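# Set the bar into both cradles of the rack

## Task

Lay the bar on the rack so that each of its two ends sits fully down in its cradle. The rack is loose, so it must still stand on all of its feet afterwards. The bar has to stay there without the robot holding it; if only the grippers keep it in place at the end, the goal is not met.

## Robot and tools

Robot: two arms, left_arm and right_arm, each ending in a two-finger gripper. The names are labels only and do not match the sides of any image. Everything stays on the table; knocking anything off fails the job. A loose object may occasionally get a small push from outside.

World frame: the origin sits on the table top midway between the arms. +x points out over the table, +z points up, and left_arm is on the +y side. Result lines report each gripper as end_effector_position (metres) and end_effector_quat_wxyz in this frame. That position is the point between the finger pads, roughly 1 cm behind the tips, and it can be misreported, more so at long reach. Gripper axes: fingers point along the gripper's +z and close along its y.

A row is always 14 numbers, each from -1 to 1, covering both arms even if one is idle: dx, dy, dz, rx, ry, rz, opening for left_arm, then the same seven for right_arm. dx to rz are an offset, expressed in that gripper's own axes, away from the gripper's pose in the most recent result that showed it (before any such result in a scene, or for the second and later calls within one reply, from where the arm is when the action begins). A value of 1.0 equals 0.6 m of travel or 180 degrees of turn; rx, ry, rz together form one rotation vector. Opening is not an offset: +1 is fully open (0.094 m), -1 is closed.

execute_actions takes actions, a list holding one item or none, plus optional pictures (boolean). An empty list just reports the state. An item with rows (1 to 15 rows) and steps (up to 15, default 15; each step is 1/30 s) plays one row per step, repeating the final row if steps outnumber rows. Each row is measured from the same base pose, not from the row before. An item with only steps (up to 300) is a wait counted from the previous result, and the time spent replying counts toward it. A refused call sends nothing.

move takes target (one 14-number row, same layout and same offset base as above) and speed (m/s top path speed, 0.002 to 0.5, default 0.25; turning is capped at twice that in rad/s). Both grippers travel straight lines that finish together, lasting 0.5 to 10 s; anything longer is cut at 10 s. Rotation takes the short way. Paths ignore obstacles and the other arm. Openings are sent at the start. Its result adds a move: line with how it ended (done, off_target, moving, held, fault) and which limits applied, plus each gripper's distance from its target. An ending that names one arm means the other finished fine. held means a safety check stopped that arm's last step; limits=paced means the commanded pose was clipped; limits=held means some steps were blocked and the arm may then jump faster than speed. Faster contact hits harder, and aiming farther beyond a surface presses harder.

wait takes seconds (0 to 10) and sends nothing new. zoom_image takes camera (cam_head_left, cam_head_right, cam_left_wrist, cam_right_wrist) and region [x0, y0, x1, y1] in that camera's pixels, origin top-left, at most 504 by 504. Head images are 672x504, wrist images 504x504. finished_scene takes scene, the current scene's number; it is final and reports whether the job succeeded, and the result must hold afterwards.

Control behaviour: each step the commanded pose is clamped to within 70 mm and 16 degrees of the measured pose, then damped inverse kinematics chases it, favouring position over orientation. After an action ends, an arm only continues to its last clamped pose, so far targets need follow-up calls; check the reported pose. Arms tend to finish a centimetre or more low, and repeated zero offsets let them sink. To keep an arm still, send the offset back to its desired pose in the first call of a reply and zeros in later calls, raising the aim if it still sags. Zero offsets are not a pause; they pull the arm back to its base pose. The simulation runs on while you think and write, so long replies let things drift. Only a result with nothing pending shows a Hand target line per arm.

Gripping: grip_measured is the finger opening on the command scale (last Joint positions entry gives metres; each gripper may read off by about 1 mm). To hold something, command about 0.03 below grip_measured for a firm hold, less for a gentler one. Pads can push about 50 to 62 N, less on thin parts, with a brief spike at first contact.

Other result lines: pose unreachable and HELD mark steps the clearance check changed or blocked. FAULT means an arm stopped. MOTOR HOT warns at 85 °C; at 100 °C that arm and its gripper go limp until cooled (OVER-TEMPERATURE FAULT), so do not hold loads longer than needed. Joint torques are raw, offset and noisy. Joint limits (rad): waist -2.880 to 2.880, shoulder 0.000 to 3.142, elbow 0.000 to 3.019, wrist pitch -1.693 to 1.571, wrist yaw -1.571 to 1.571, wrist roll -2.094 to 2.094.

Avoid: arms colliding or pressing each other, dropping or slamming the bar, tipping or shoving the rack, fast contacts. Prefer smooth, efficient motion.

Each tool is called after "Request:" as name([rows], argument=value, ...), one row to a line, values as JSON.

## Session

Request:
execute_actions(actions=[])

Scene clock: 0.00 s of 4070.00 s.
left_arm: end_effector_position=(+0.3800, +0.0512, +0.1729) grip_measured=+1.000 end_effector_quat_wxyz=(+0.015, +0.789, +0.613, -0.029) | right_arm: end_effector_position=(+0.6792, -0.1166, +0.3161) grip_measured=+1.000 end_effector_quat_wxyz=(+0.180, +0.290, +0.936, +0.082)
Joint positions: left_arm=[-0.411  1.598  1.363 -1.329  0.065  1.284  0.094] | right_arm=[ 0.223  1.946  2.171 -1.408  0.093  0.95   0.094]
Joint velocities: left_arm=[-0.015 -0.005  0.002 -0.007 -0.051 -0.037  0.   ] | right_arm=[ 0.005 -0.015 -0.002 -0.007 -0.007  0.037  0.   ]
Joint torques (N m, as the arm reports them, + toward a larger angle): no reading
Hand target (left_arm): +0.389, +0.046, +0.189; +0.034, +0.790, +0.612, -0.021
Hand target (right_arm): +0.684, -0.115, +0.322; +0.187, +0.290, +0.935, +0.087

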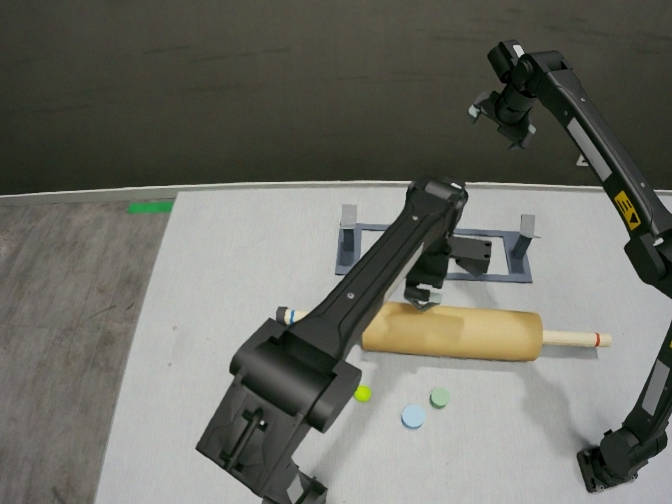

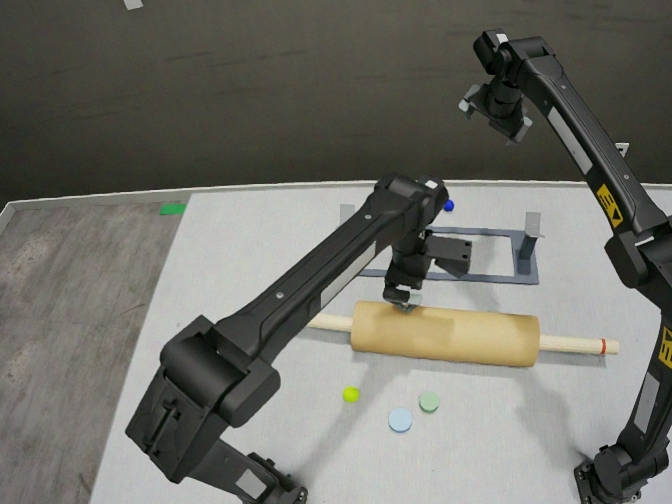

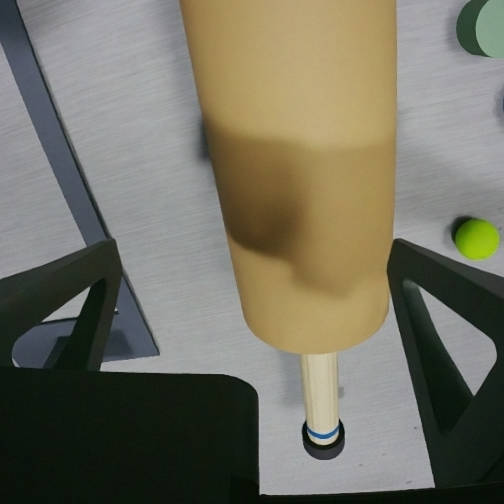

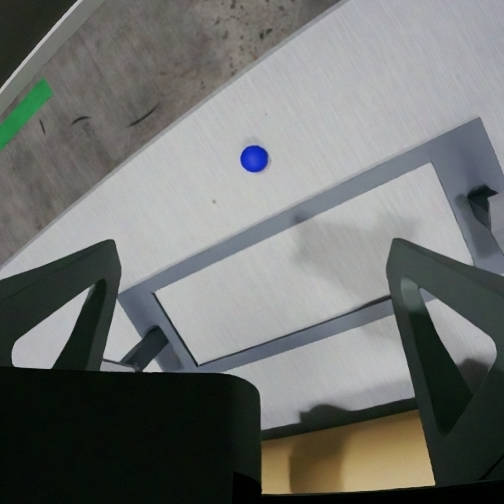

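Request:
zoom_image(camera="cam_head_left", region=[320,190,560,300])

Request:
zoom_image(camera="cam_head_right", region=[440,190,640,380])

Region (320, 190, 560, 300) of cam_head_left's 672x504 image, scaled by 2.100, with more detail than that image has; it fills the top 231 rows of this view, and the rest is white.

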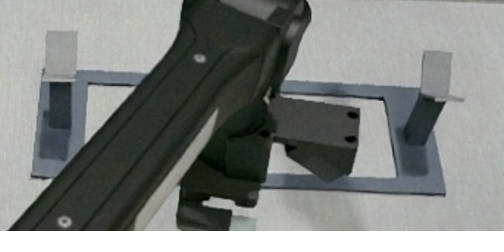

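Region (440, 190, 640, 380) of cam_head_right's 672x504 image, scaled by 2.520, with more detail than that image has; it fills the top 479 rows of this view, and the rest is white.

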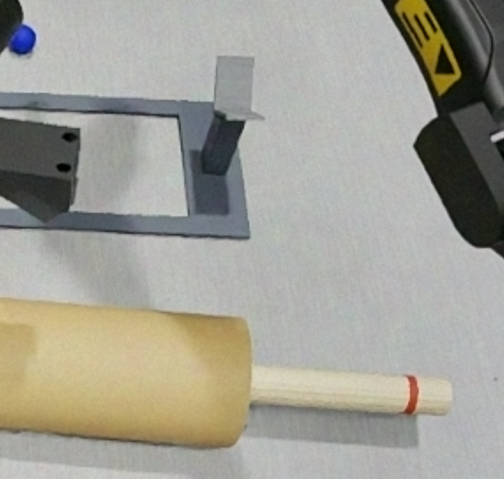

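Request:
move(target=[0.375,-0.109,0,-0.005,0.02,-0.046,1,0.335,-0.698,-0.02,0.127,0.04,0.337,1], speed=0.35)

Scene clock: 18.07 s of 4070.00 s.
left_arm: end_effector_position=(+0.3673, +0.2852, +0.1475) grip_measured=+1.000 end_effector_quat_wxyz=(-0.016, +0.739, +0.673, -0.019) | right_arm: end_effector_position=(+0.3059, -0.3414, +0.1482) grip_measured=+1.000 end_effector_quat_wxyz=(-0.003, +0.735, +0.678, -0.003)
Joint positions: left_arm=[ 0.083  1.437  1.112 -1.295  0.005  1.621  0.094] | right_arm=[-0.117  1.1    0.822 -1.302 -0.001  1.678  0.094]
Joint velocities: left_arm=[-0.015  0.015  0.002 -0.012  0.051  0.081  0.   ] | right_arm=[ 0.005 -0.005 -0.012  0.027  0.022  0.037  0.   ]
Joint torques (N m, as the arm reports them, + toward a larger angle): left_arm=[ -1.95 -12.72   7.44   1.15  -0.03  -0.05] | right_arm=[-1.46 -5.81  8.93  0.21 -0.07  0.14]
Hand target (left_arm): +0.369, +0.284, +0.156; -0.002, +0.744, +0.669, -0.005
Hand target (right_arm): +0.305, -0.343, +0.152; -0.004, +0.741, +0.671, -0.001
Off the commanded pose (left_arm): 0.013 m, 3 deg.
Off the commanded pose (right_arm): 0.013 m, 1 deg.
After step 90, 12.97 s passed at rest.
move: off_target (left_arm, right_arm)
camera_calibration (this result's frames):
cam_left_wrist: T_world_to_cam=[[-0.994224, 0.0882224, 0.0611131, 0.330608], [0.107311, 0.809051, 0.577859, -0.350633], [0.00153662, 0.58108, -0.813845, 0.0776213], [0, 0, 0, 1]] pos_world=[0.366206, 0.209409, 0.245584]
cam_right_wrist: T_world_to_cam=[[-0.99583, 0.0823298, 0.0392923, 0.323587], [0.0901263, 0.82124, 0.563421, 0.178783], [0.014118, 0.564613, -0.825235, 0.434485], [0, 0, 0, 1]] pos_world=[0.299991, -0.41878, 0.245107]

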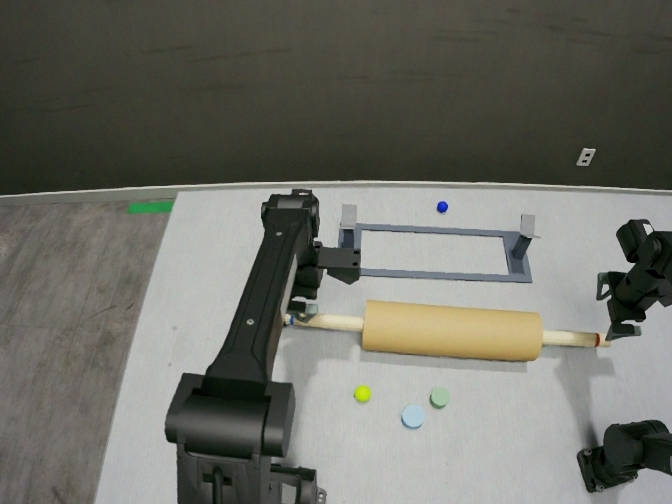

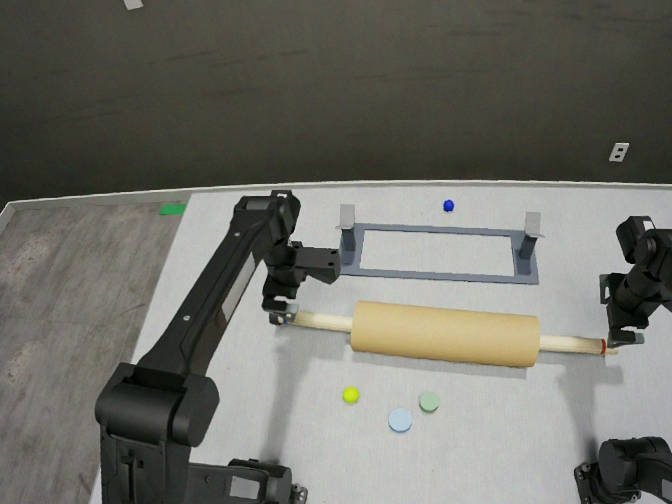

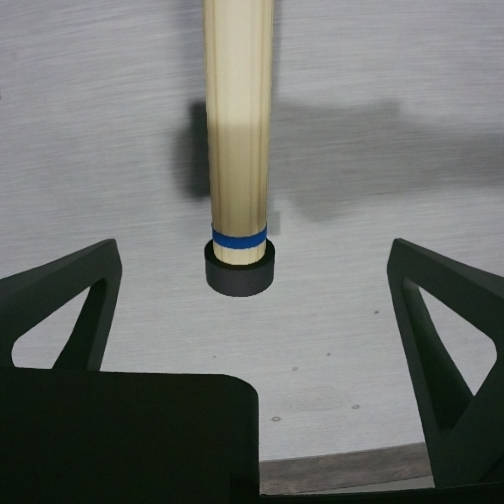

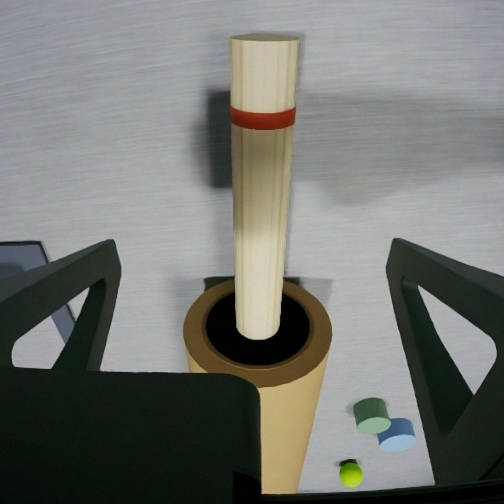

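Request:
move(target=[0,0.016,0.15,-0.016,0.002,0.004,1,0,-0.004,0.155,-0.003,0,0.007,1], speed=0.15)

Scene clock: 21.97 s of 4070.00 s.
left_arm: end_effector_position=(+0.3686, +0.2854, +0.0606) grip_measured=+1.000 end_effector_quat_wxyz=(-0.001, +0.740, +0.672, -0.004) | right_arm: end_effector_position=(+0.2986, -0.3416, +0.0571) grip_measured=+1.000 end_effector_quat_wxyz=(-0.003, +0.741, +0.672, -0.003)
Joint positions: left_arm=[ 0.083  1.518  0.949 -1.01   0.004  1.623  0.094] | right_arm=[-0.117  1.201  0.634 -1.012 -0.001  1.696  0.094]
Joint velocities: left_arm=[ 0.005 -0.005 -0.007  0.002 -0.022  0.095  0.   ] | right_arm=[-0.015 -0.005 -0.012 -0.002 -0.022 -0.037  0.   ]
Joint torques (N m, as the arm reports them, + toward a larger angle): left_arm=[ -1.64 -10.01   6.9    1.26  -0.11  -0.12] | right_arm=[ 0.67 -5.17  8.06  1.3   0.05  0.15]
Hand target (left_arm): +0.372, +0.283, +0.058; +0.001, +0.743, +0.669, -0.000
Hand target (right_arm): +0.303, -0.340, +0.056; -0.000, +0.742, +0.670, +0.000
Off the commanded pose (left_arm): 0.005 m, 1 deg.
Off the commanded pose (right_arm): 0.005 m, 1 deg.
move: done
camera_calibration (this result's frames):
cam_left_wrist: T_world_to_cam=[[-0.995662, 0.0909409, 0.0196517, 0.339481], [0.0853842, 0.809215, 0.581275, -0.29288], [0.0369592, 0.580431, -0.81347, -0.00602896], [0, 0, 0, 1]] pos_world=[0.363239, 0.209629, 0.158668]
cam_right_wrist: T_world_to_cam=[[-0.994155, 0.100555, 0.0393002, 0.32562], [0.105161, 0.819543, 0.563286, 0.225897], [0.0244331, 0.564126, -0.825327, 0.35625], [0, 0, 0, 1]] pos_world=[0.291257, -0.418845, 0.153982]

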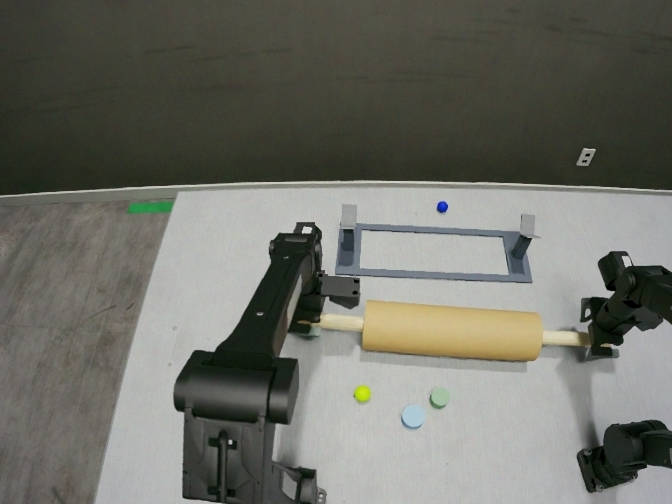

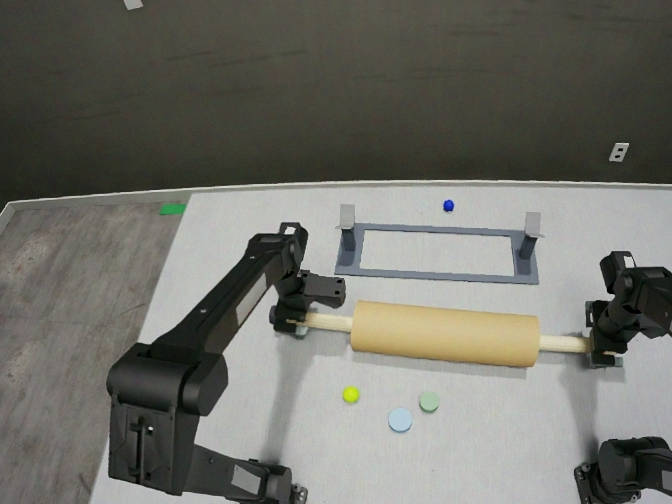

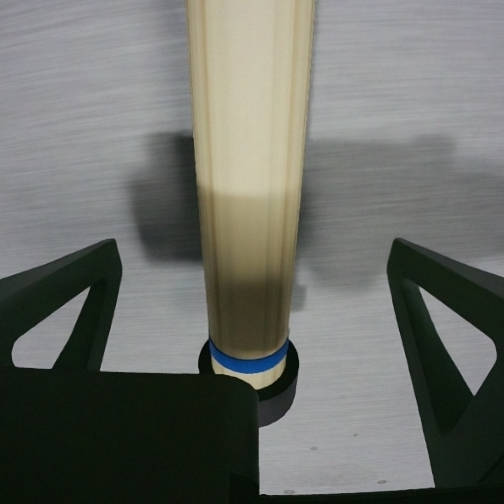

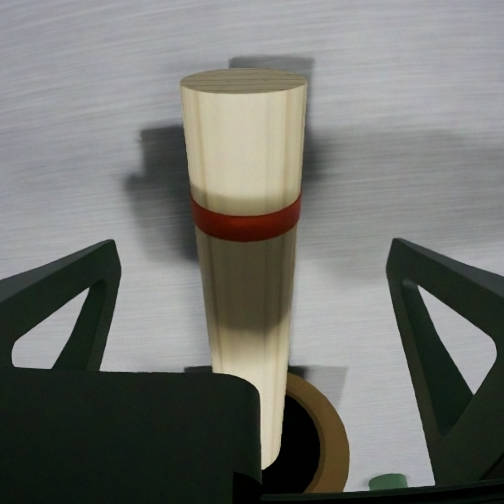

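Request:
execute_actions([
  {"rows":[[0,0.01,0.03,0,0,0,0.2,0,0.012,0.024,0,0,0,0.2]]},
], pictures=false)

Request:
move(target=[0,0,0,0,0,0,-0.45,0,0,0,0,0,0,-0.45])

Scene clock: 24.27 s of 4070.00 s.
left_arm: end_effector_position=(+0.3736, +0.2851, +0.0487) grip_measured=+0.202 end_effector_quat_wxyz=(-0.002, +0.740, +0.672, -0.005) | right_arm: end_effector_position=(+0.3030, -0.3415, +0.0461) grip_measured=+0.202 end_effector_quat_wxyz=(-0.004, +0.741, +0.671, -0.004)
Joint positions: left_arm=[ 0.083  1.55   0.949 -0.979  0.004  1.623  0.056] | right_arm=[-0.117  1.239  0.629 -0.973 -0.001  1.697  0.056]
Joint velocities: left_arm=[-0.005 -0.015  0.007  0.007 -0.081  0.051  0.   ] | right_arm=[-0.005  0.005  0.002 -0.002  0.037  0.007  0.001]
Joint torques (N m, as the arm reports them, + toward a larger angle): left_arm=[ -1.36 -10.1    6.54   1.24   0.    -0.15] | right_arm=[-0.63 -4.48  7.17  1.24 -0.03 -0.06]
Hand target (left_arm): +0.374, +0.285, +0.043; -0.002, +0.740, +0.672, -0.004
Hand target (right_arm): +0.306, -0.342, +0.043; -0.003, +0.741, +0.672, -0.003
Off the commanded pose (left_arm): 0.006 m, 0 deg.
Off the commanded pose (right_arm): 0.004 m, 0 deg.
Steps of this call (steps 1 to 54: nothing new was sent; steps 55 to 69: all 15 steps of this action). Readings (end_effector_position):
55: left_arm (+0.3695, +0.2853, +0.0600) | right_arm (+0.2997, -0.3415, +0.0563)
56: left_arm (+0.3715, +0.2852, +0.0588) | right_arm (+0.3017, -0.3415, +0.0549)
58: left_arm (+0.3737, +0.2851, +0.0550) | right_arm (+0.3039, -0.3414, +0.0511)
62: left_arm (+0.3736, +0.2851, +0.0492) | right_arm (+0.3034, -0.3414, +0.0463)
69: the state above

Scene clock: 25.00 s of 4070.00 s.
left_arm: end_effector_position=(+0.3725, +0.2852, +0.0481) grip_measured=-0.352 end_effector_quat_wxyz=(-0.003, +0.740, +0.672, -0.005) | right_arm: end_effector_position=(+0.3021, -0.3414, +0.0456) grip_measured=-0.341 end_effector_quat_wxyz=(-0.005, +0.741, +0.672, -0.005)
Joint positions: left_arm=[ 0.083  1.55   0.947 -0.98   0.004  1.624  0.03 ] | right_arm=[-0.117  1.239  0.627 -0.974 -0.002  1.696  0.031]
Joint velocities: left_arm=[-0.005 -0.005 -0.002 -0.012 -0.007 -0.066 -0.   ] | right_arm=[-0.015 -0.005 -0.007 -0.007  0.007  0.037  0.001]
Joint torques (N m, as the arm reports them, + toward a larger angle): left_arm=[ -1.33 -11.12   7.09   0.57  -0.02  -0.15] | right_arm=[-0.93 -4.69  7.66  0.71  0.    0.08]
Hand target (left_arm): +0.374, +0.285, +0.049; -0.002, +0.740, +0.672, -0.005
Hand target (right_arm): +0.303, -0.341, +0.046; -0.004, +0.741, +0.671, -0.004
Off the commanded pose (left_arm): 0.001 m, 0 deg.
Off the commanded pose (right_arm): 0.001 m, 0 deg.
move: done
camera_calibration (this result's frames):
cam_left_wrist: T_world_to_cam=[[-0.995511, 0.091697, 0.0234578, 0.343219], [0.0882149, 0.809057, 0.581072, -0.286808], [0.0343038, 0.580532, -0.813514, -0.0152869], [0, 0, 0, 1]] pos_world=[0.367503, 0.209447, 0.146169]
cam_right_wrist: T_world_to_cam=[[-0.993968, 0.10017, 0.044641, 0.329139], [0.107864, 0.819448, 0.562912, 0.231], [0.019806, 0.564332, -0.82531, 0.348102], [0, 0, 0, 1]] pos_world=[0.295343, -0.418708, 0.142567]

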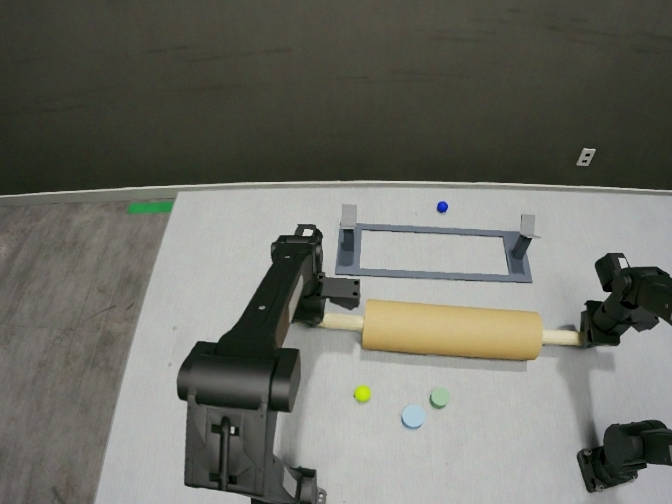

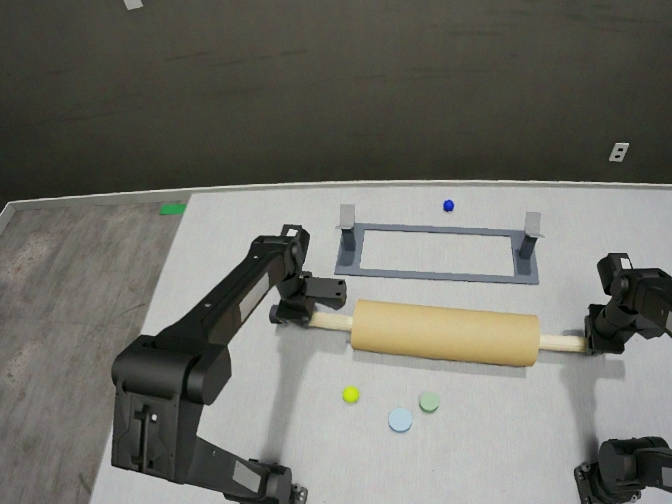

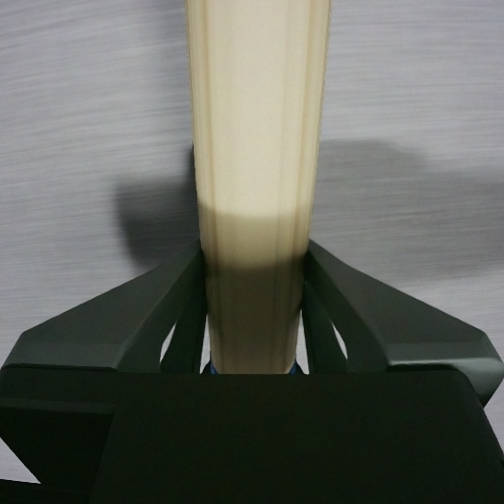

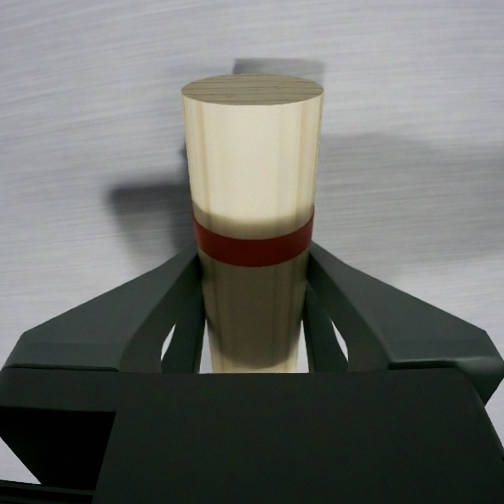

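Request:
move(target=[0.04,0.21,-0.28,-0.004,0,-0.016,-0.45,0.04,0.267,-0.28,-0.004,0,-0.016,-0.45], speed=0.1)

Scene clock: 30.80 s of 4070.00 s.
left_arm: end_effector_position=(+0.4765, +0.2909, +0.1678) grip_measured=-0.352 end_effector_quat_wxyz=(-0.026, +0.723, +0.689, -0.035) | right_arm: end_effector_position=(+0.4396, -0.3373, +0.1801) grip_measured=-0.341 end_effector_quat_wxyz=(-0.029, +0.723, +0.690, -0.031)
Joint positions: left_arm=[ 0.107  1.72   1.503 -1.44   0.012  1.6    0.03 ] | right_arm=[-0.117  1.489  1.255 -1.422 -0.002  1.645  0.031]
Joint velocities: left_arm=[-0.005  0.005  0.002 -0.022 -0.037  0.007  0.001] | right_arm=[ 0.005  0.015 -0.002 -0.017 -0.022  0.037 -0.   ]
Joint torques (N m, as the arm reports them, + toward a larger angle): left_arm=[ -0.07 -15.68  15.25  -0.75  -0.35  -0.01] | right_arm=[  0.46 -12.74  14.88   0.2    0.02   0.12]
Hand target (left_arm): +0.499, +0.301, +0.214; +0.002, +0.723, +0.691, -0.000
Hand target (right_arm): +0.462, -0.336, +0.214; -0.001, +0.724, +0.690, +0.000
Off the commanded pose (left_arm): 0.054 m, 5 deg.
Off the commanded pose (right_arm): 0.041 m, 5 deg.
After step 90, 0.10 s passed at rest.
move: off_target (left_arm, right_arm)
camera_calibration (this result's frames):
cam_left_wrist: T_world_to_cam=[[-0.994269, 0.0445224, 0.0971974, 0.44415], [0.0923284, 0.815946, 0.570708, -0.372351], [-0.0538986, 0.576411, -0.815381, 0.118729], [0, 0, 0, 1]] pos_world=[0.482383, 0.215607, 0.266143]
cam_right_wrist: T_world_to_cam=[[-0.992229, 0.0490022, 0.114366, 0.428802], [0.104798, 0.824619, 0.555896, 0.141466], [-0.0670679, 0.563561, -0.823347, 0.491635], [0, 0, 0, 1]] pos_world=[0.443618, -0.414734, 0.277106]

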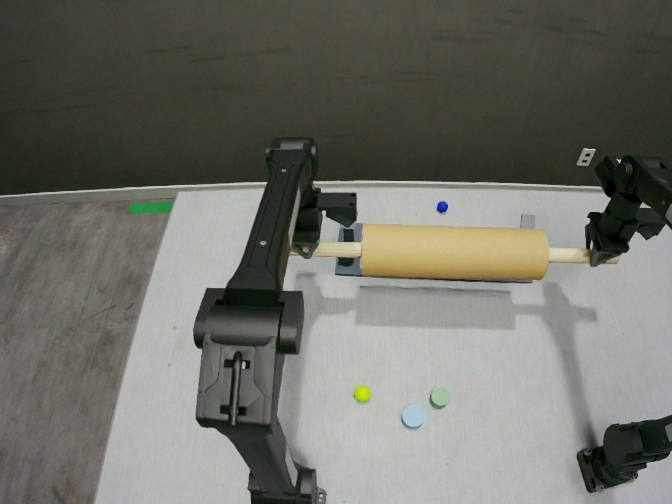

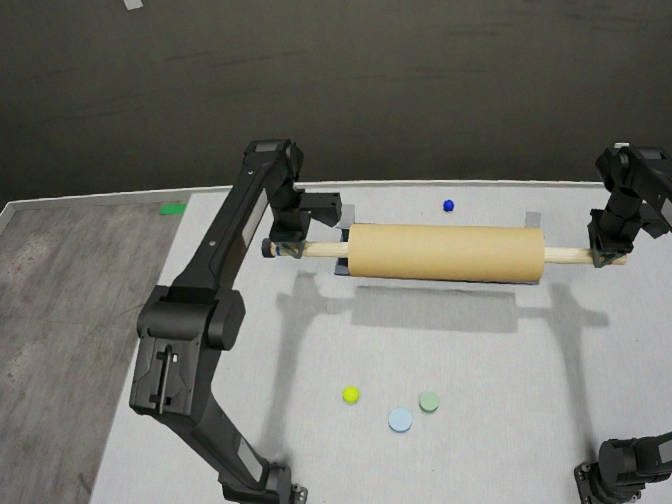

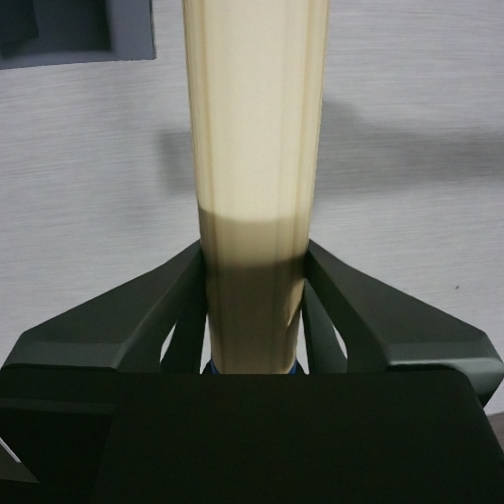

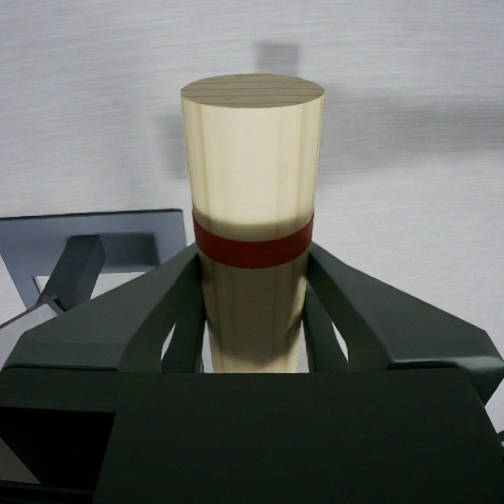

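Request:
execute_actions([
  {"rows":[[0.012,0.035,-0.09,-0.03,0,0,-0.45,0.005,0.037,-0.066,-0.03,0,0,-0.45],[0.012,0.042,-0.1,-0.033,0,0,-0.45,0.005,0.044,-0.073,-0.033,0,0,-0.45],[0.012,0.05,-0.11,-0.036,0,0,-0.45,0.006,0.052,-0.08,-0.036,0,0,-0.45],[0.012,0.058,-0.12,-0.04,0,0,-0.45,0.006,0.06,-0.088,-0.04,0,0,-0.45],[0.012,0.066,-0.13,-0.043,0,0,-0.45,0.007,0.069,-0.095,-0.043,0,0,-0.45],[0.012,0.075,-0.14,-0.046,0,0,-0.45,0.007,0.078,-0.102,-0.046,0,0,-0.45],[0.012,0.085,-0.15,-0.05,0,0,-0.45,0.008,0.088,-0.11,-0.05,0,0,-0.45],[0.012,0.095,-0.16,-0.055,0,0,-0.45,0.008,0.098,-0.118,-0.055,0,0,-0.45],[0.012,0.103,-0.16,-0.06,0,0,-0.45,0.008,0.107,-0.12,-0.06,0,0,-0.45]]},
], pictures=false)

Request:
wait(seconds=0.4)

Scene clock: 37.70 s of 4070.00 s.
left_arm: end_effector_position=(+0.5144, +0.2898, +0.2030) grip_measured=-0.352 end_effector_quat_wxyz=(+0.009, +0.721, +0.693, -0.005) | right_arm: end_effector_position=(+0.4799, -0.3380, +0.2115) grip_measured=-0.341 end_effector_quat_wxyz=(+0.003, +0.720, +0.694, -0.003)
Joint positions: left_arm=[ 0.109  1.746  1.633 -1.454  0.02   1.592  0.03 ] | right_arm=[-0.117  1.524  1.38  -1.428  0.008  1.635  0.031]
Joint velocities: left_arm=[-0.005  0.161  0.466 -0.203 -0.095  0.066 -0.   ] | right_arm=[-0.015  0.015  0.066  0.046 -0.037  0.051  0.   ]
Joint torques (N m, as the arm reports them, + toward a larger angle): left_arm=[ -0.2  -16.66  15.23  -0.21  -0.19  -0.09] | right_arm=[ -0.05 -13.89  15.17   0.93   0.11   0.06]
Hand target (left_arm): +0.540, +0.298, +0.258; +0.043, +0.721, +0.691, +0.034
Hand target (right_arm): +0.506, -0.336, +0.247; +0.039, +0.723, +0.689, +0.035
Off the commanded pose (left_arm): 0.064 m, 6 deg.
Off the commanded pose (right_arm): 0.046 m, 6 deg.
Steps of this call (steps 1 to 90: nothing new was sent; then 3.40 s passed at rest; steps 91 to 105: all 15 steps of this action). Readings (end_effector_position):
91: left_arm (+0.4764, +0.2905, +0.1666) | right_arm (+0.4395, -0.3375, +0.1794)
92: left_arm (+0.4764, +0.2902, +0.1669) | right_arm (+0.4396, -0.3377, +0.1795)
94: left_arm (+0.4773, +0.2903, +0.1688) | right_arm (+0.4410, -0.3378, +0.1812)
98: left_arm (+0.4855, +0.2900, +0.1776) | right_arm (+0.4562, -0.3381, +0.1940)
105: the state above

Scene clock: 38.10 s of 4070.00 s.
left_arm: end_effector_position=(+0.5199, +0.2897, +0.2017) grip_measured=-0.352 end_effector_quat_wxyz=(+0.006, +0.723, +0.691, -0.008) | right_arm: end_effector_position=(+0.4822, -0.3379, +0.2100) grip_measured=-0.341 end_effector_quat_wxyz=(+0.003, +0.722, +0.692, -0.003)
Joint positions: left_arm=[ 0.109  1.766  1.657 -1.466  0.02   1.598  0.03 ] | right_arm=[-0.117  1.53   1.384 -1.425  0.008  1.642  0.031]
Joint velocities: left_arm=[-0.005 -0.024 -0.012  0.012 -0.022  0.051 -0.   ] | right_arm=[ 0.005  0.015  0.002  0.002  0.066  0.007 -0.   ]
Joint torques (N m, as the arm reports them, + toward a larger angle): left_arm=[ -0.18 -17.35  15.71  -0.28  -0.19  -0.02] | right_arm=[  0.2  -14.17  15.09   0.99   0.07   0.08]
Hand target (left_arm): +0.540, +0.298, +0.258; +0.043, +0.721, +0.691, +0.034
Hand target (right_arm): +0.506, -0.336, +0.247; +0.039, +0.723, +0.689, +0.035
Off the commanded pose (left_arm): 0.063 m, 6 deg.
Off the commanded pose (right_arm): 0.046 m, 6 deg.
Steps of this call (steps 1 to 12: nothing new was sent). Readings (end_effector_position):
1: left_arm (+0.5175, +0.2897, +0.2054) | right_arm (+0.4809, -0.3379, +0.2120)
2: left_arm (+0.5193, +0.2897, +0.2065) | right_arm (+0.4815, -0.3379, +0.2123)
4: left_arm (+0.5201, +0.2897, +0.2064) | right_arm (+0.4818, -0.3379, +0.2125)
8: left_arm (+0.5197, +0.2897, +0.2031) | right_arm (+0.4819, -0.3379, +0.2115)
12: the state above
camera_calibration (this result's frames):
cam_left_wrist: T_world_to_cam=[[-0.999032, 0.0412789, 0.0151913, 0.503991], [0.0425921, 0.821616, 0.568449, -0.370035], [0.0109836, 0.568546, -0.822578, 0.119398], [0, 0, 0, 1]] pos_world=[0.517952, 0.215339, 0.300904]
cam_right_wrist: T_world_to_cam=[[-0.998458, 0.0460939, 0.0309288, 0.487246], [0.0555089, 0.829243, 0.556125, 0.146143], [-0.0000135477, 0.556984, -0.830523, 0.486356], [0, 0, 0, 1]] pos_world=[0.478389, -0.41454, 0.307586]

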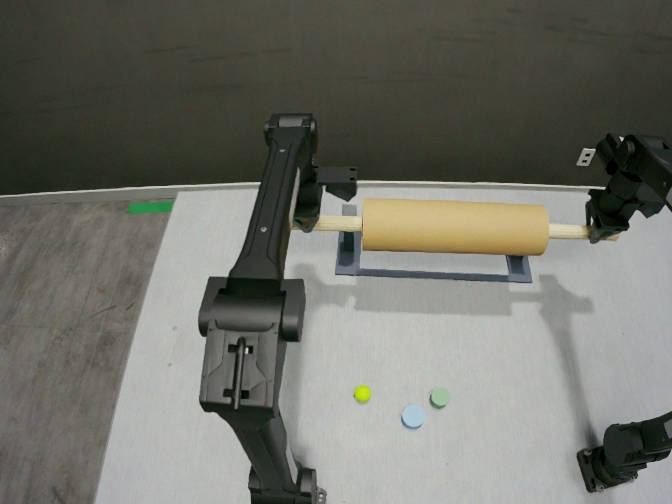

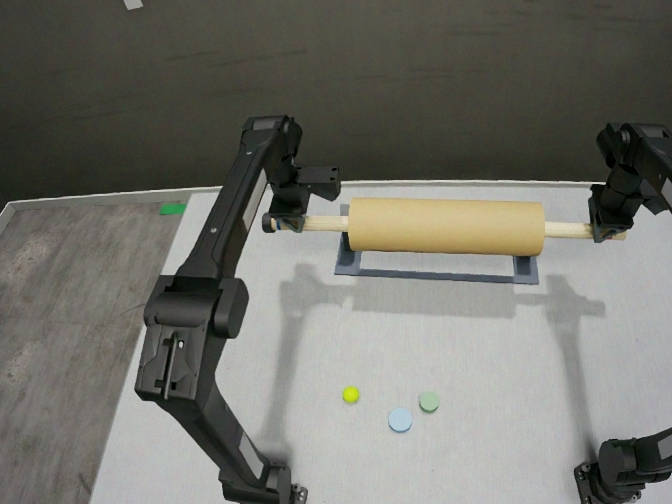

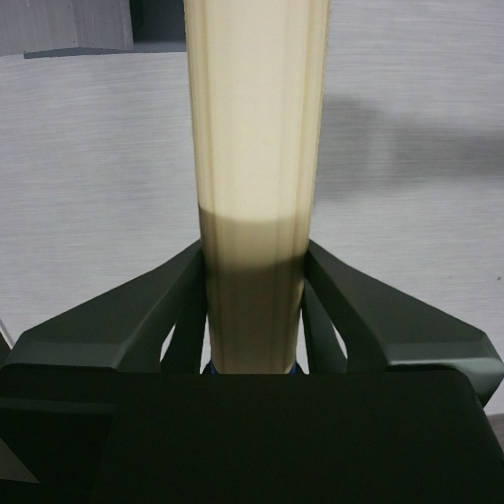

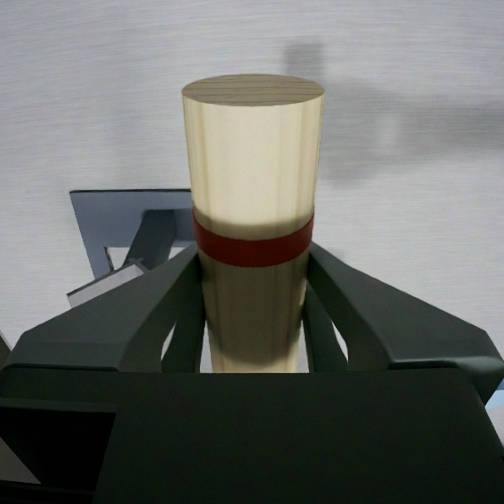

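Request:
execute_actions([
  {"rows":[[0.014,0.045,-0.095,-0.035,0,0,-0.45,0.006,0.048,-0.06,-0.035,0,0,-0.45],[0.014,0.053,-0.095,-0.037,0,0,-0.45,0.006,0.056,-0.06,-0.037,0,0,-0.45],[0.015,0.061,-0.095,-0.039,0,0,-0.45,0.007,0.064,-0.06,-0.039,0,0,-0.45],[0.015,0.07,-0.095,-0.041,0,0,-0.45,0.007,0.072,-0.06,-0.041,0,0,-0.45],[0.016,0.078,-0.095,-0.043,0,0,-0.45,0.008,0.08,-0.06,-0.043,0,0,-0.45],[0.016,0.086,-0.095,-0.045,0,0,-0.45,0.008,0.088,-0.06,-0.045,0,0,-0.45],[0.017,0.094,-0.095,-0.047,0,0,-0.45,0.009,0.096,-0.06,-0.047,0,0,-0.45],[0.017,0.102,-0.095,-0.05,0,0,-0.45,0.009,0.104,-0.06,-0.05,0,0,-0.45],[0.018,0.11,-0.095,-0.053,0,0,-0.45,0.01,0.112,-0.06,-0.053,0,0,-0.45],[0.018,0.12,-0.095,-0.056,0,0,-0.45,0.01,0.122,-0.06,-0.056,0,0,-0.45],[0.019,0.13,-0.095,-0.06,0,0,-0.45,0.011,0.132,-0.06,-0.06,0,0,-0.45]]},
], pictures=false)

Request:
wait(seconds=0.4)

Scene clock: 45.53 s of 4070.00 s.
left_arm: end_effector_position=(+0.5647, +0.2905, +0.1949) grip_measured=-0.352 end_effector_quat_wxyz=(+0.023, +0.723, +0.690, +0.006) | right_arm: end_effector_position=(+0.5273, -0.3371, +0.2012) grip_measured=-0.341 end_effector_quat_wxyz=(+0.022, +0.722, +0.691, +0.015)
Joint positions: left_arm=[ 0.113  1.86   1.771 -1.441  0.025  1.602  0.03 ] | right_arm=[-0.116  1.616  1.461 -1.364  0.012  1.643  0.031]
Joint velocities: left_arm=[ 0.005  0.122  0.076  0.017 -0.022 -0.066 -0.001] | right_arm=[-0.005  0.103  0.022  0.066  0.051  0.11  -0.   ]
Joint torques (N m, as the arm reports them, + toward a larger angle): left_arm=[ -0.08 -19.52  16.02   0.63   0.    -0.03] | right_arm=[  0.19 -16.74  15.82   1.37   0.35   0.07]
Hand target (left_arm): +0.591, +0.300, +0.259; +0.073, +0.718, +0.689, +0.059
Hand target (right_arm): +0.556, -0.335, +0.248; +0.070, +0.720, +0.688, +0.062
Off the commanded pose (left_arm): 0.072 m, 8 deg.
Off the commanded pose (right_arm): 0.056 m, 8 deg.
Steps of this call (steps 1 to 90: nothing new was sent; then 3.93 s passed at rest; steps 91 to 105: all 15 steps of this action). Readings (end_effector_position):
91: left_arm (+0.5199, +0.2897, +0.2017) | right_arm (+0.4823, -0.3379, +0.2098)
92: left_arm (+0.5202, +0.2897, +0.2016) | right_arm (+0.4823, -0.3379, +0.2097)
94: left_arm (+0.5225, +0.2898, +0.2010) | right_arm (+0.4840, -0.3379, +0.2093)
98: left_arm (+0.5364, +0.2897, +0.2002) | right_arm (+0.4982, -0.3378, +0.2081)
105: the state above

Scene clock: 45.93 s of 4070.00 s.
left_arm: end_effector_position=(+0.5657, +0.2904, +0.1916) grip_measured=-0.352 end_effector_quat_wxyz=(+0.022, +0.723, +0.691, +0.004) | right_arm: end_effector_position=(+0.5282, -0.3371, +0.1990) grip_measured=-0.341 end_effector_quat_wxyz=(+0.021, +0.722, +0.691, +0.014)
Joint positions: left_arm=[ 0.113  1.867  1.773 -1.44   0.025  1.602  0.03 ] | right_arm=[-0.116  1.621  1.462 -1.362  0.012  1.643  0.031]
Joint velocities: left_arm=[-0.005 -0.005 -0.012 -0.007  0.022 -0.022  0.   ] | right_arm=[-0.015  0.005  0.007 -0.022 -0.007 -0.037 -0.001]
Joint torques (N m, as the arm reports them, + toward a larger angle): left_arm=[ -0.15 -19.28  16.25   0.54  -0.02  -0.04] | right_arm=[  0.14 -16.29  15.87   1.52   0.33   0.14]
Hand target (left_arm): +0.591, +0.300, +0.259; +0.073, +0.718, +0.690, +0.059
Hand target (right_arm): +0.556, -0.335, +0.248; +0.070, +0.720, +0.688, +0.063
Off the commanded pose (left_arm): 0.075 m, 8 deg.
Off the commanded pose (right_arm): 0.058 m, 8 deg.
Steps of this call (steps 1 to 12: nothing new was sent). Readings (end_effector_position):
1: left_arm (+0.5655, +0.2904, +0.1938) | right_arm (+0.5280, -0.3371, +0.2001)
2: left_arm (+0.5656, +0.2904, +0.1929) | right_arm (+0.5281, -0.3371, +0.1994)
4: left_arm (+0.5657, +0.2904, +0.1916) | right_arm (+0.5282, -0.3371, +0.1990)
8: left_arm (+0.5657, +0.2904, +0.1916) | right_arm (+0.5282, -0.3371, +0.1990)
12: the state above
camera_calibration (this result's frames):
cam_left_wrist: T_world_to_cam=[[-0.998837, 0.0409555, -0.0254477, 0.557706], [0.0194367, 0.824983, 0.564824, -0.354034], [0.0441265, 0.563672, -0.824819, 0.0933005], [0, 0, 0, 1]] pos_world=[0.559821, 0.216639, 0.291115]
cam_right_wrist: T_world_to_cam=[[-0.998705, 0.0469606, -0.0195737, 0.543906], [0.0281495, 0.830515, 0.556284, 0.163836], [0.0423797, 0.555013, -0.830762, 0.453792], [0, 0, 0, 1]] pos_world=[0.519358, -0.413471, 0.2965]

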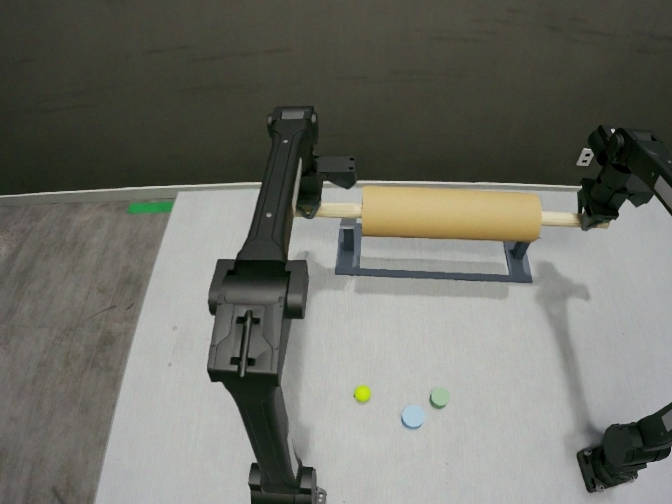

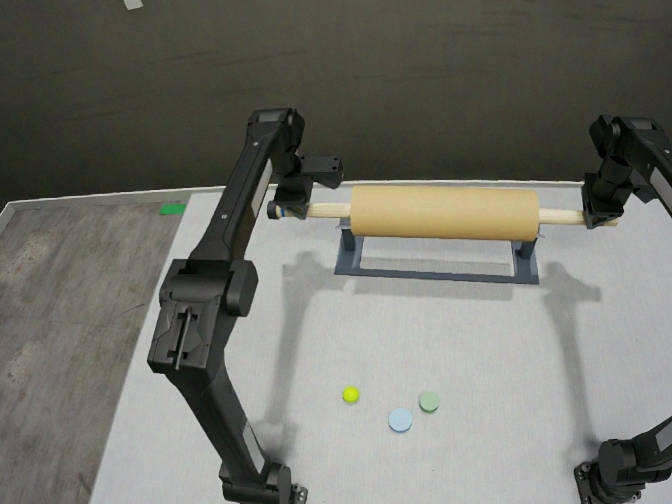

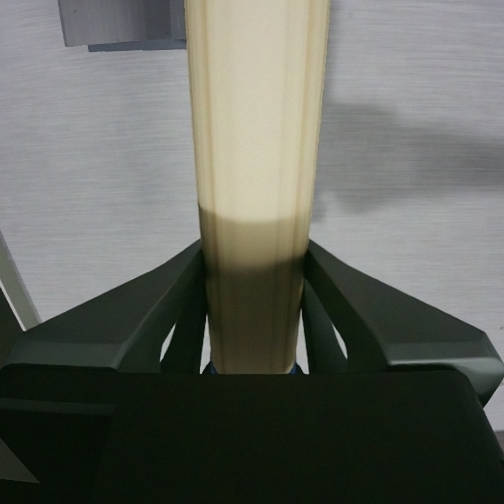

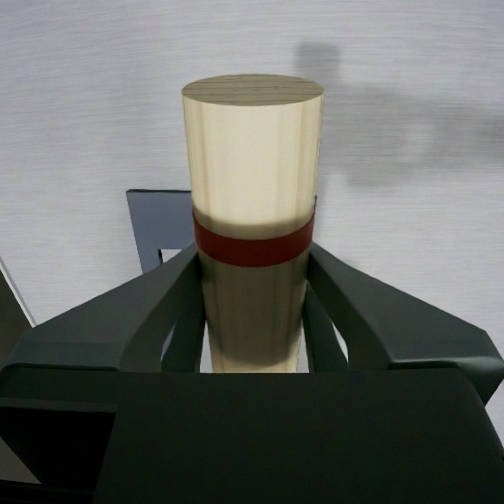

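Request:
execute_actions([
  {"rows":[[0.016,0.06,-0.105,-0.047,0,0,-0.45,0.006,0.06,-0.075,-0.045,0,0,-0.45],[0.016,0.07,-0.1,-0.047,0,0,-0.45,0.006,0.067,-0.07,-0.045,0,0,-0.45],[0.016,0.08,-0.096,-0.047,0,0,-0.45,0.006,0.074,-0.065,-0.045,0,0,-0.45],[0.016,0.09,-0.092,-0.047,0,0,-0.45,0.007,0.081,-0.06,-0.045,0,0,-0.45],[0.017,0.1,-0.088,-0.047,0,0,-0.45,0.007,0.088,-0.055,-0.045,0,0,-0.45],[0.017,0.11,-0.084,-0.047,0,0,-0.45,0.008,0.095,-0.05,-0.045,0,0,-0.45],[0.018,0.118,-0.08,-0.047,0,0,-0.45,0.008,0.102,-0.045,-0.045,0,0,-0.45]]},
], pictures=false)

Request:
wait(seconds=0.4)

Scene clock: 52.50 s of 4070.00 s.
left_arm: end_effector_position=(+0.6058, +0.2895, +0.1697) grip_measured=-0.352 end_effector_quat_wxyz=(+0.025, +0.728, +0.685, +0.004) | right_arm: end_effector_position=(+0.5577, -0.3368, +0.1807) grip_measured=-0.341 end_effector_quat_wxyz=(+0.025, +0.726, +0.687, +0.016)
Joint positions: left_arm=[ 0.113  1.985  1.894 -1.44   0.03   1.617  0.03 ] | right_arm=[-0.116  1.701  1.513 -1.327  0.016  1.655  0.031]
Joint velocities: left_arm=[-0.005  0.073 -0.017  0.007 -0.007  0.037  0.   ] | right_arm=[ 0.005  0.054 -0.007  0.007  0.037 -0.022 -0.001]
Joint torques (N m, as the arm reports them, + toward a larger angle): left_arm=[  0.01 -22.01  15.65   0.55   0.06  -0.18] | right_arm=[  0.46 -18.95  15.29   1.51   0.27  -0.05]
Hand target (left_arm): +0.628, +0.300, +0.240; +0.075, +0.719, +0.689, +0.056
Hand target (right_arm): +0.584, -0.335, +0.231; +0.072, +0.720, +0.688, +0.063
Off the commanded pose (left_arm): 0.079 m, 8 deg; position clipped at the last step of the last action.
Off the commanded pose (right_arm): 0.057 m, 8 deg.
Steps of this call (steps 1 to 90: nothing new was sent; then 3.07 s passed at rest; steps 91 to 105: all 15 steps of this action). Readings (end_effector_position):
91: left_arm (+0.5657, +0.2901, +0.1916) | right_arm (+0.5282, -0.3372, +0.1990)
92: left_arm (+0.5661, +0.2901, +0.1917) | right_arm (+0.5282, -0.3372, +0.1989)
94: left_arm (+0.5701, +0.2901, +0.1914) | right_arm (+0.5295, -0.3371, +0.1985)
98: left_arm (+0.5924, +0.2898, +0.1884) | right_arm (+0.5454, -0.3369, +0.1956)
105: the state above

Scene clock: 52.90 s of 4070.00 s.
left_arm: end_effector_position=(+0.6059, +0.2894, +0.1684) grip_measured=-0.352 end_effector_quat_wxyz=(+0.024, +0.728, +0.685, +0.003) | right_arm: end_effector_position=(+0.5577, -0.3369, +0.1802) grip_measured=-0.341 end_effector_quat_wxyz=(+0.025, +0.727, +0.687, +0.015)
Joint positions: left_arm=[ 0.113  1.987  1.894 -1.44   0.031  1.617  0.03 ] | right_arm=[-0.116  1.702  1.513 -1.327  0.016  1.656  0.031]
Joint velocities: left_arm=[-0.005 -0.005  0.002  0.002  0.037 -0.051 -0.001] | right_arm=[ 0.005 -0.005 -0.002  0.002 -0.022  0.037  0.001]
Joint torques (N m, as the arm reports them, + toward a larger angle): left_arm=[  0.08 -21.97  15.63   0.49   0.04  -0.17] | right_arm=[  0.39 -18.7   15.04   1.4    0.3   -0.01]
Hand target (left_arm): +0.628, +0.300, +0.240; +0.075, +0.719, +0.689, +0.056
Hand target (right_arm): +0.584, -0.335, +0.231; +0.072, +0.720, +0.687, +0.063
Off the commanded pose (left_arm): 0.080 m, 8 deg; position clipped at the last step of the last action.
Off the commanded pose (right_arm): 0.058 m, 8 deg.
Steps of this call (steps 1 to 12: nothing new was sent). Readings (end_effector_position):
1: left_arm (+0.6058, +0.2894, +0.1688) | right_arm (+0.5577, -0.3368, +0.1802)
2: left_arm (+0.6059, +0.2894, +0.1684) | right_arm (+0.5577, -0.3369, +0.1802)
4: left_arm (+0.6059, +0.2894, +0.1684) | right_arm (+0.5577, -0.3369, +0.1802)
8: left_arm (+0.6059, +0.2894, +0.1684) | right_arm (+0.5577, -0.3369, +0.1802)
12: the state above
camera_calibration (this result's frames):
cam_left_wrist: T_world_to_cam=[[-0.998121, 0.055106, -0.0267903, 0.59292], [0.0306218, 0.827326, 0.560887, -0.347646], [0.0530726, 0.559013, -0.827459, 0.0692832], [0, 0, 0, 1]] pos_world=[0.598775, 0.216213, 0.268204]
cam_right_wrist: T_world_to_cam=[[-0.997869, 0.059641, -0.0264705, 0.578097], [0.0350156, 0.831754, 0.554039, 0.17034], [0.0550604, 0.551931, -0.83207, 0.428873], [0, 0, 0, 1]] pos_world=[0.547287, -0.412868, 0.27778]

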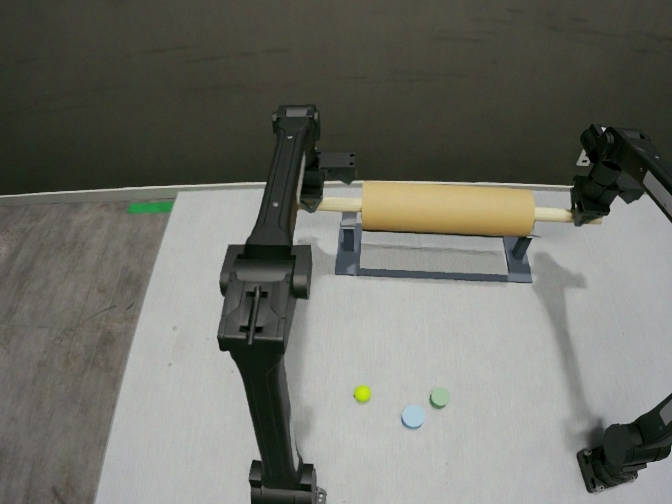

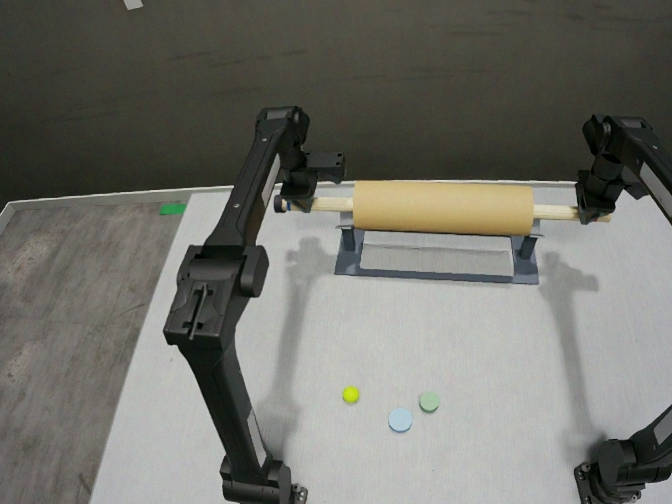

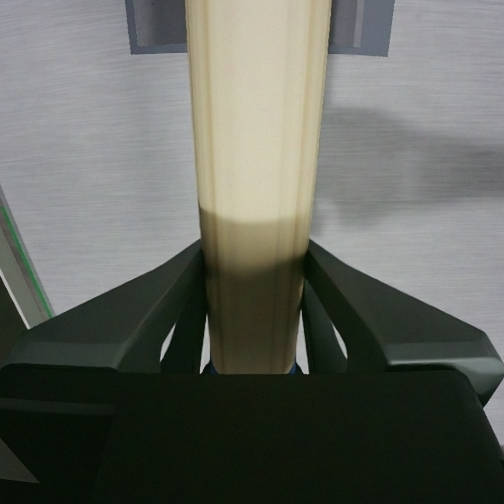

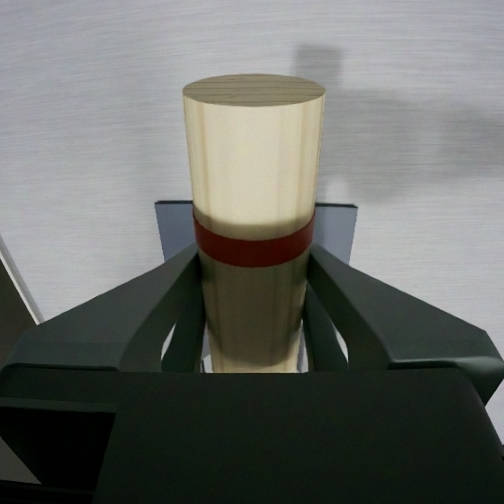

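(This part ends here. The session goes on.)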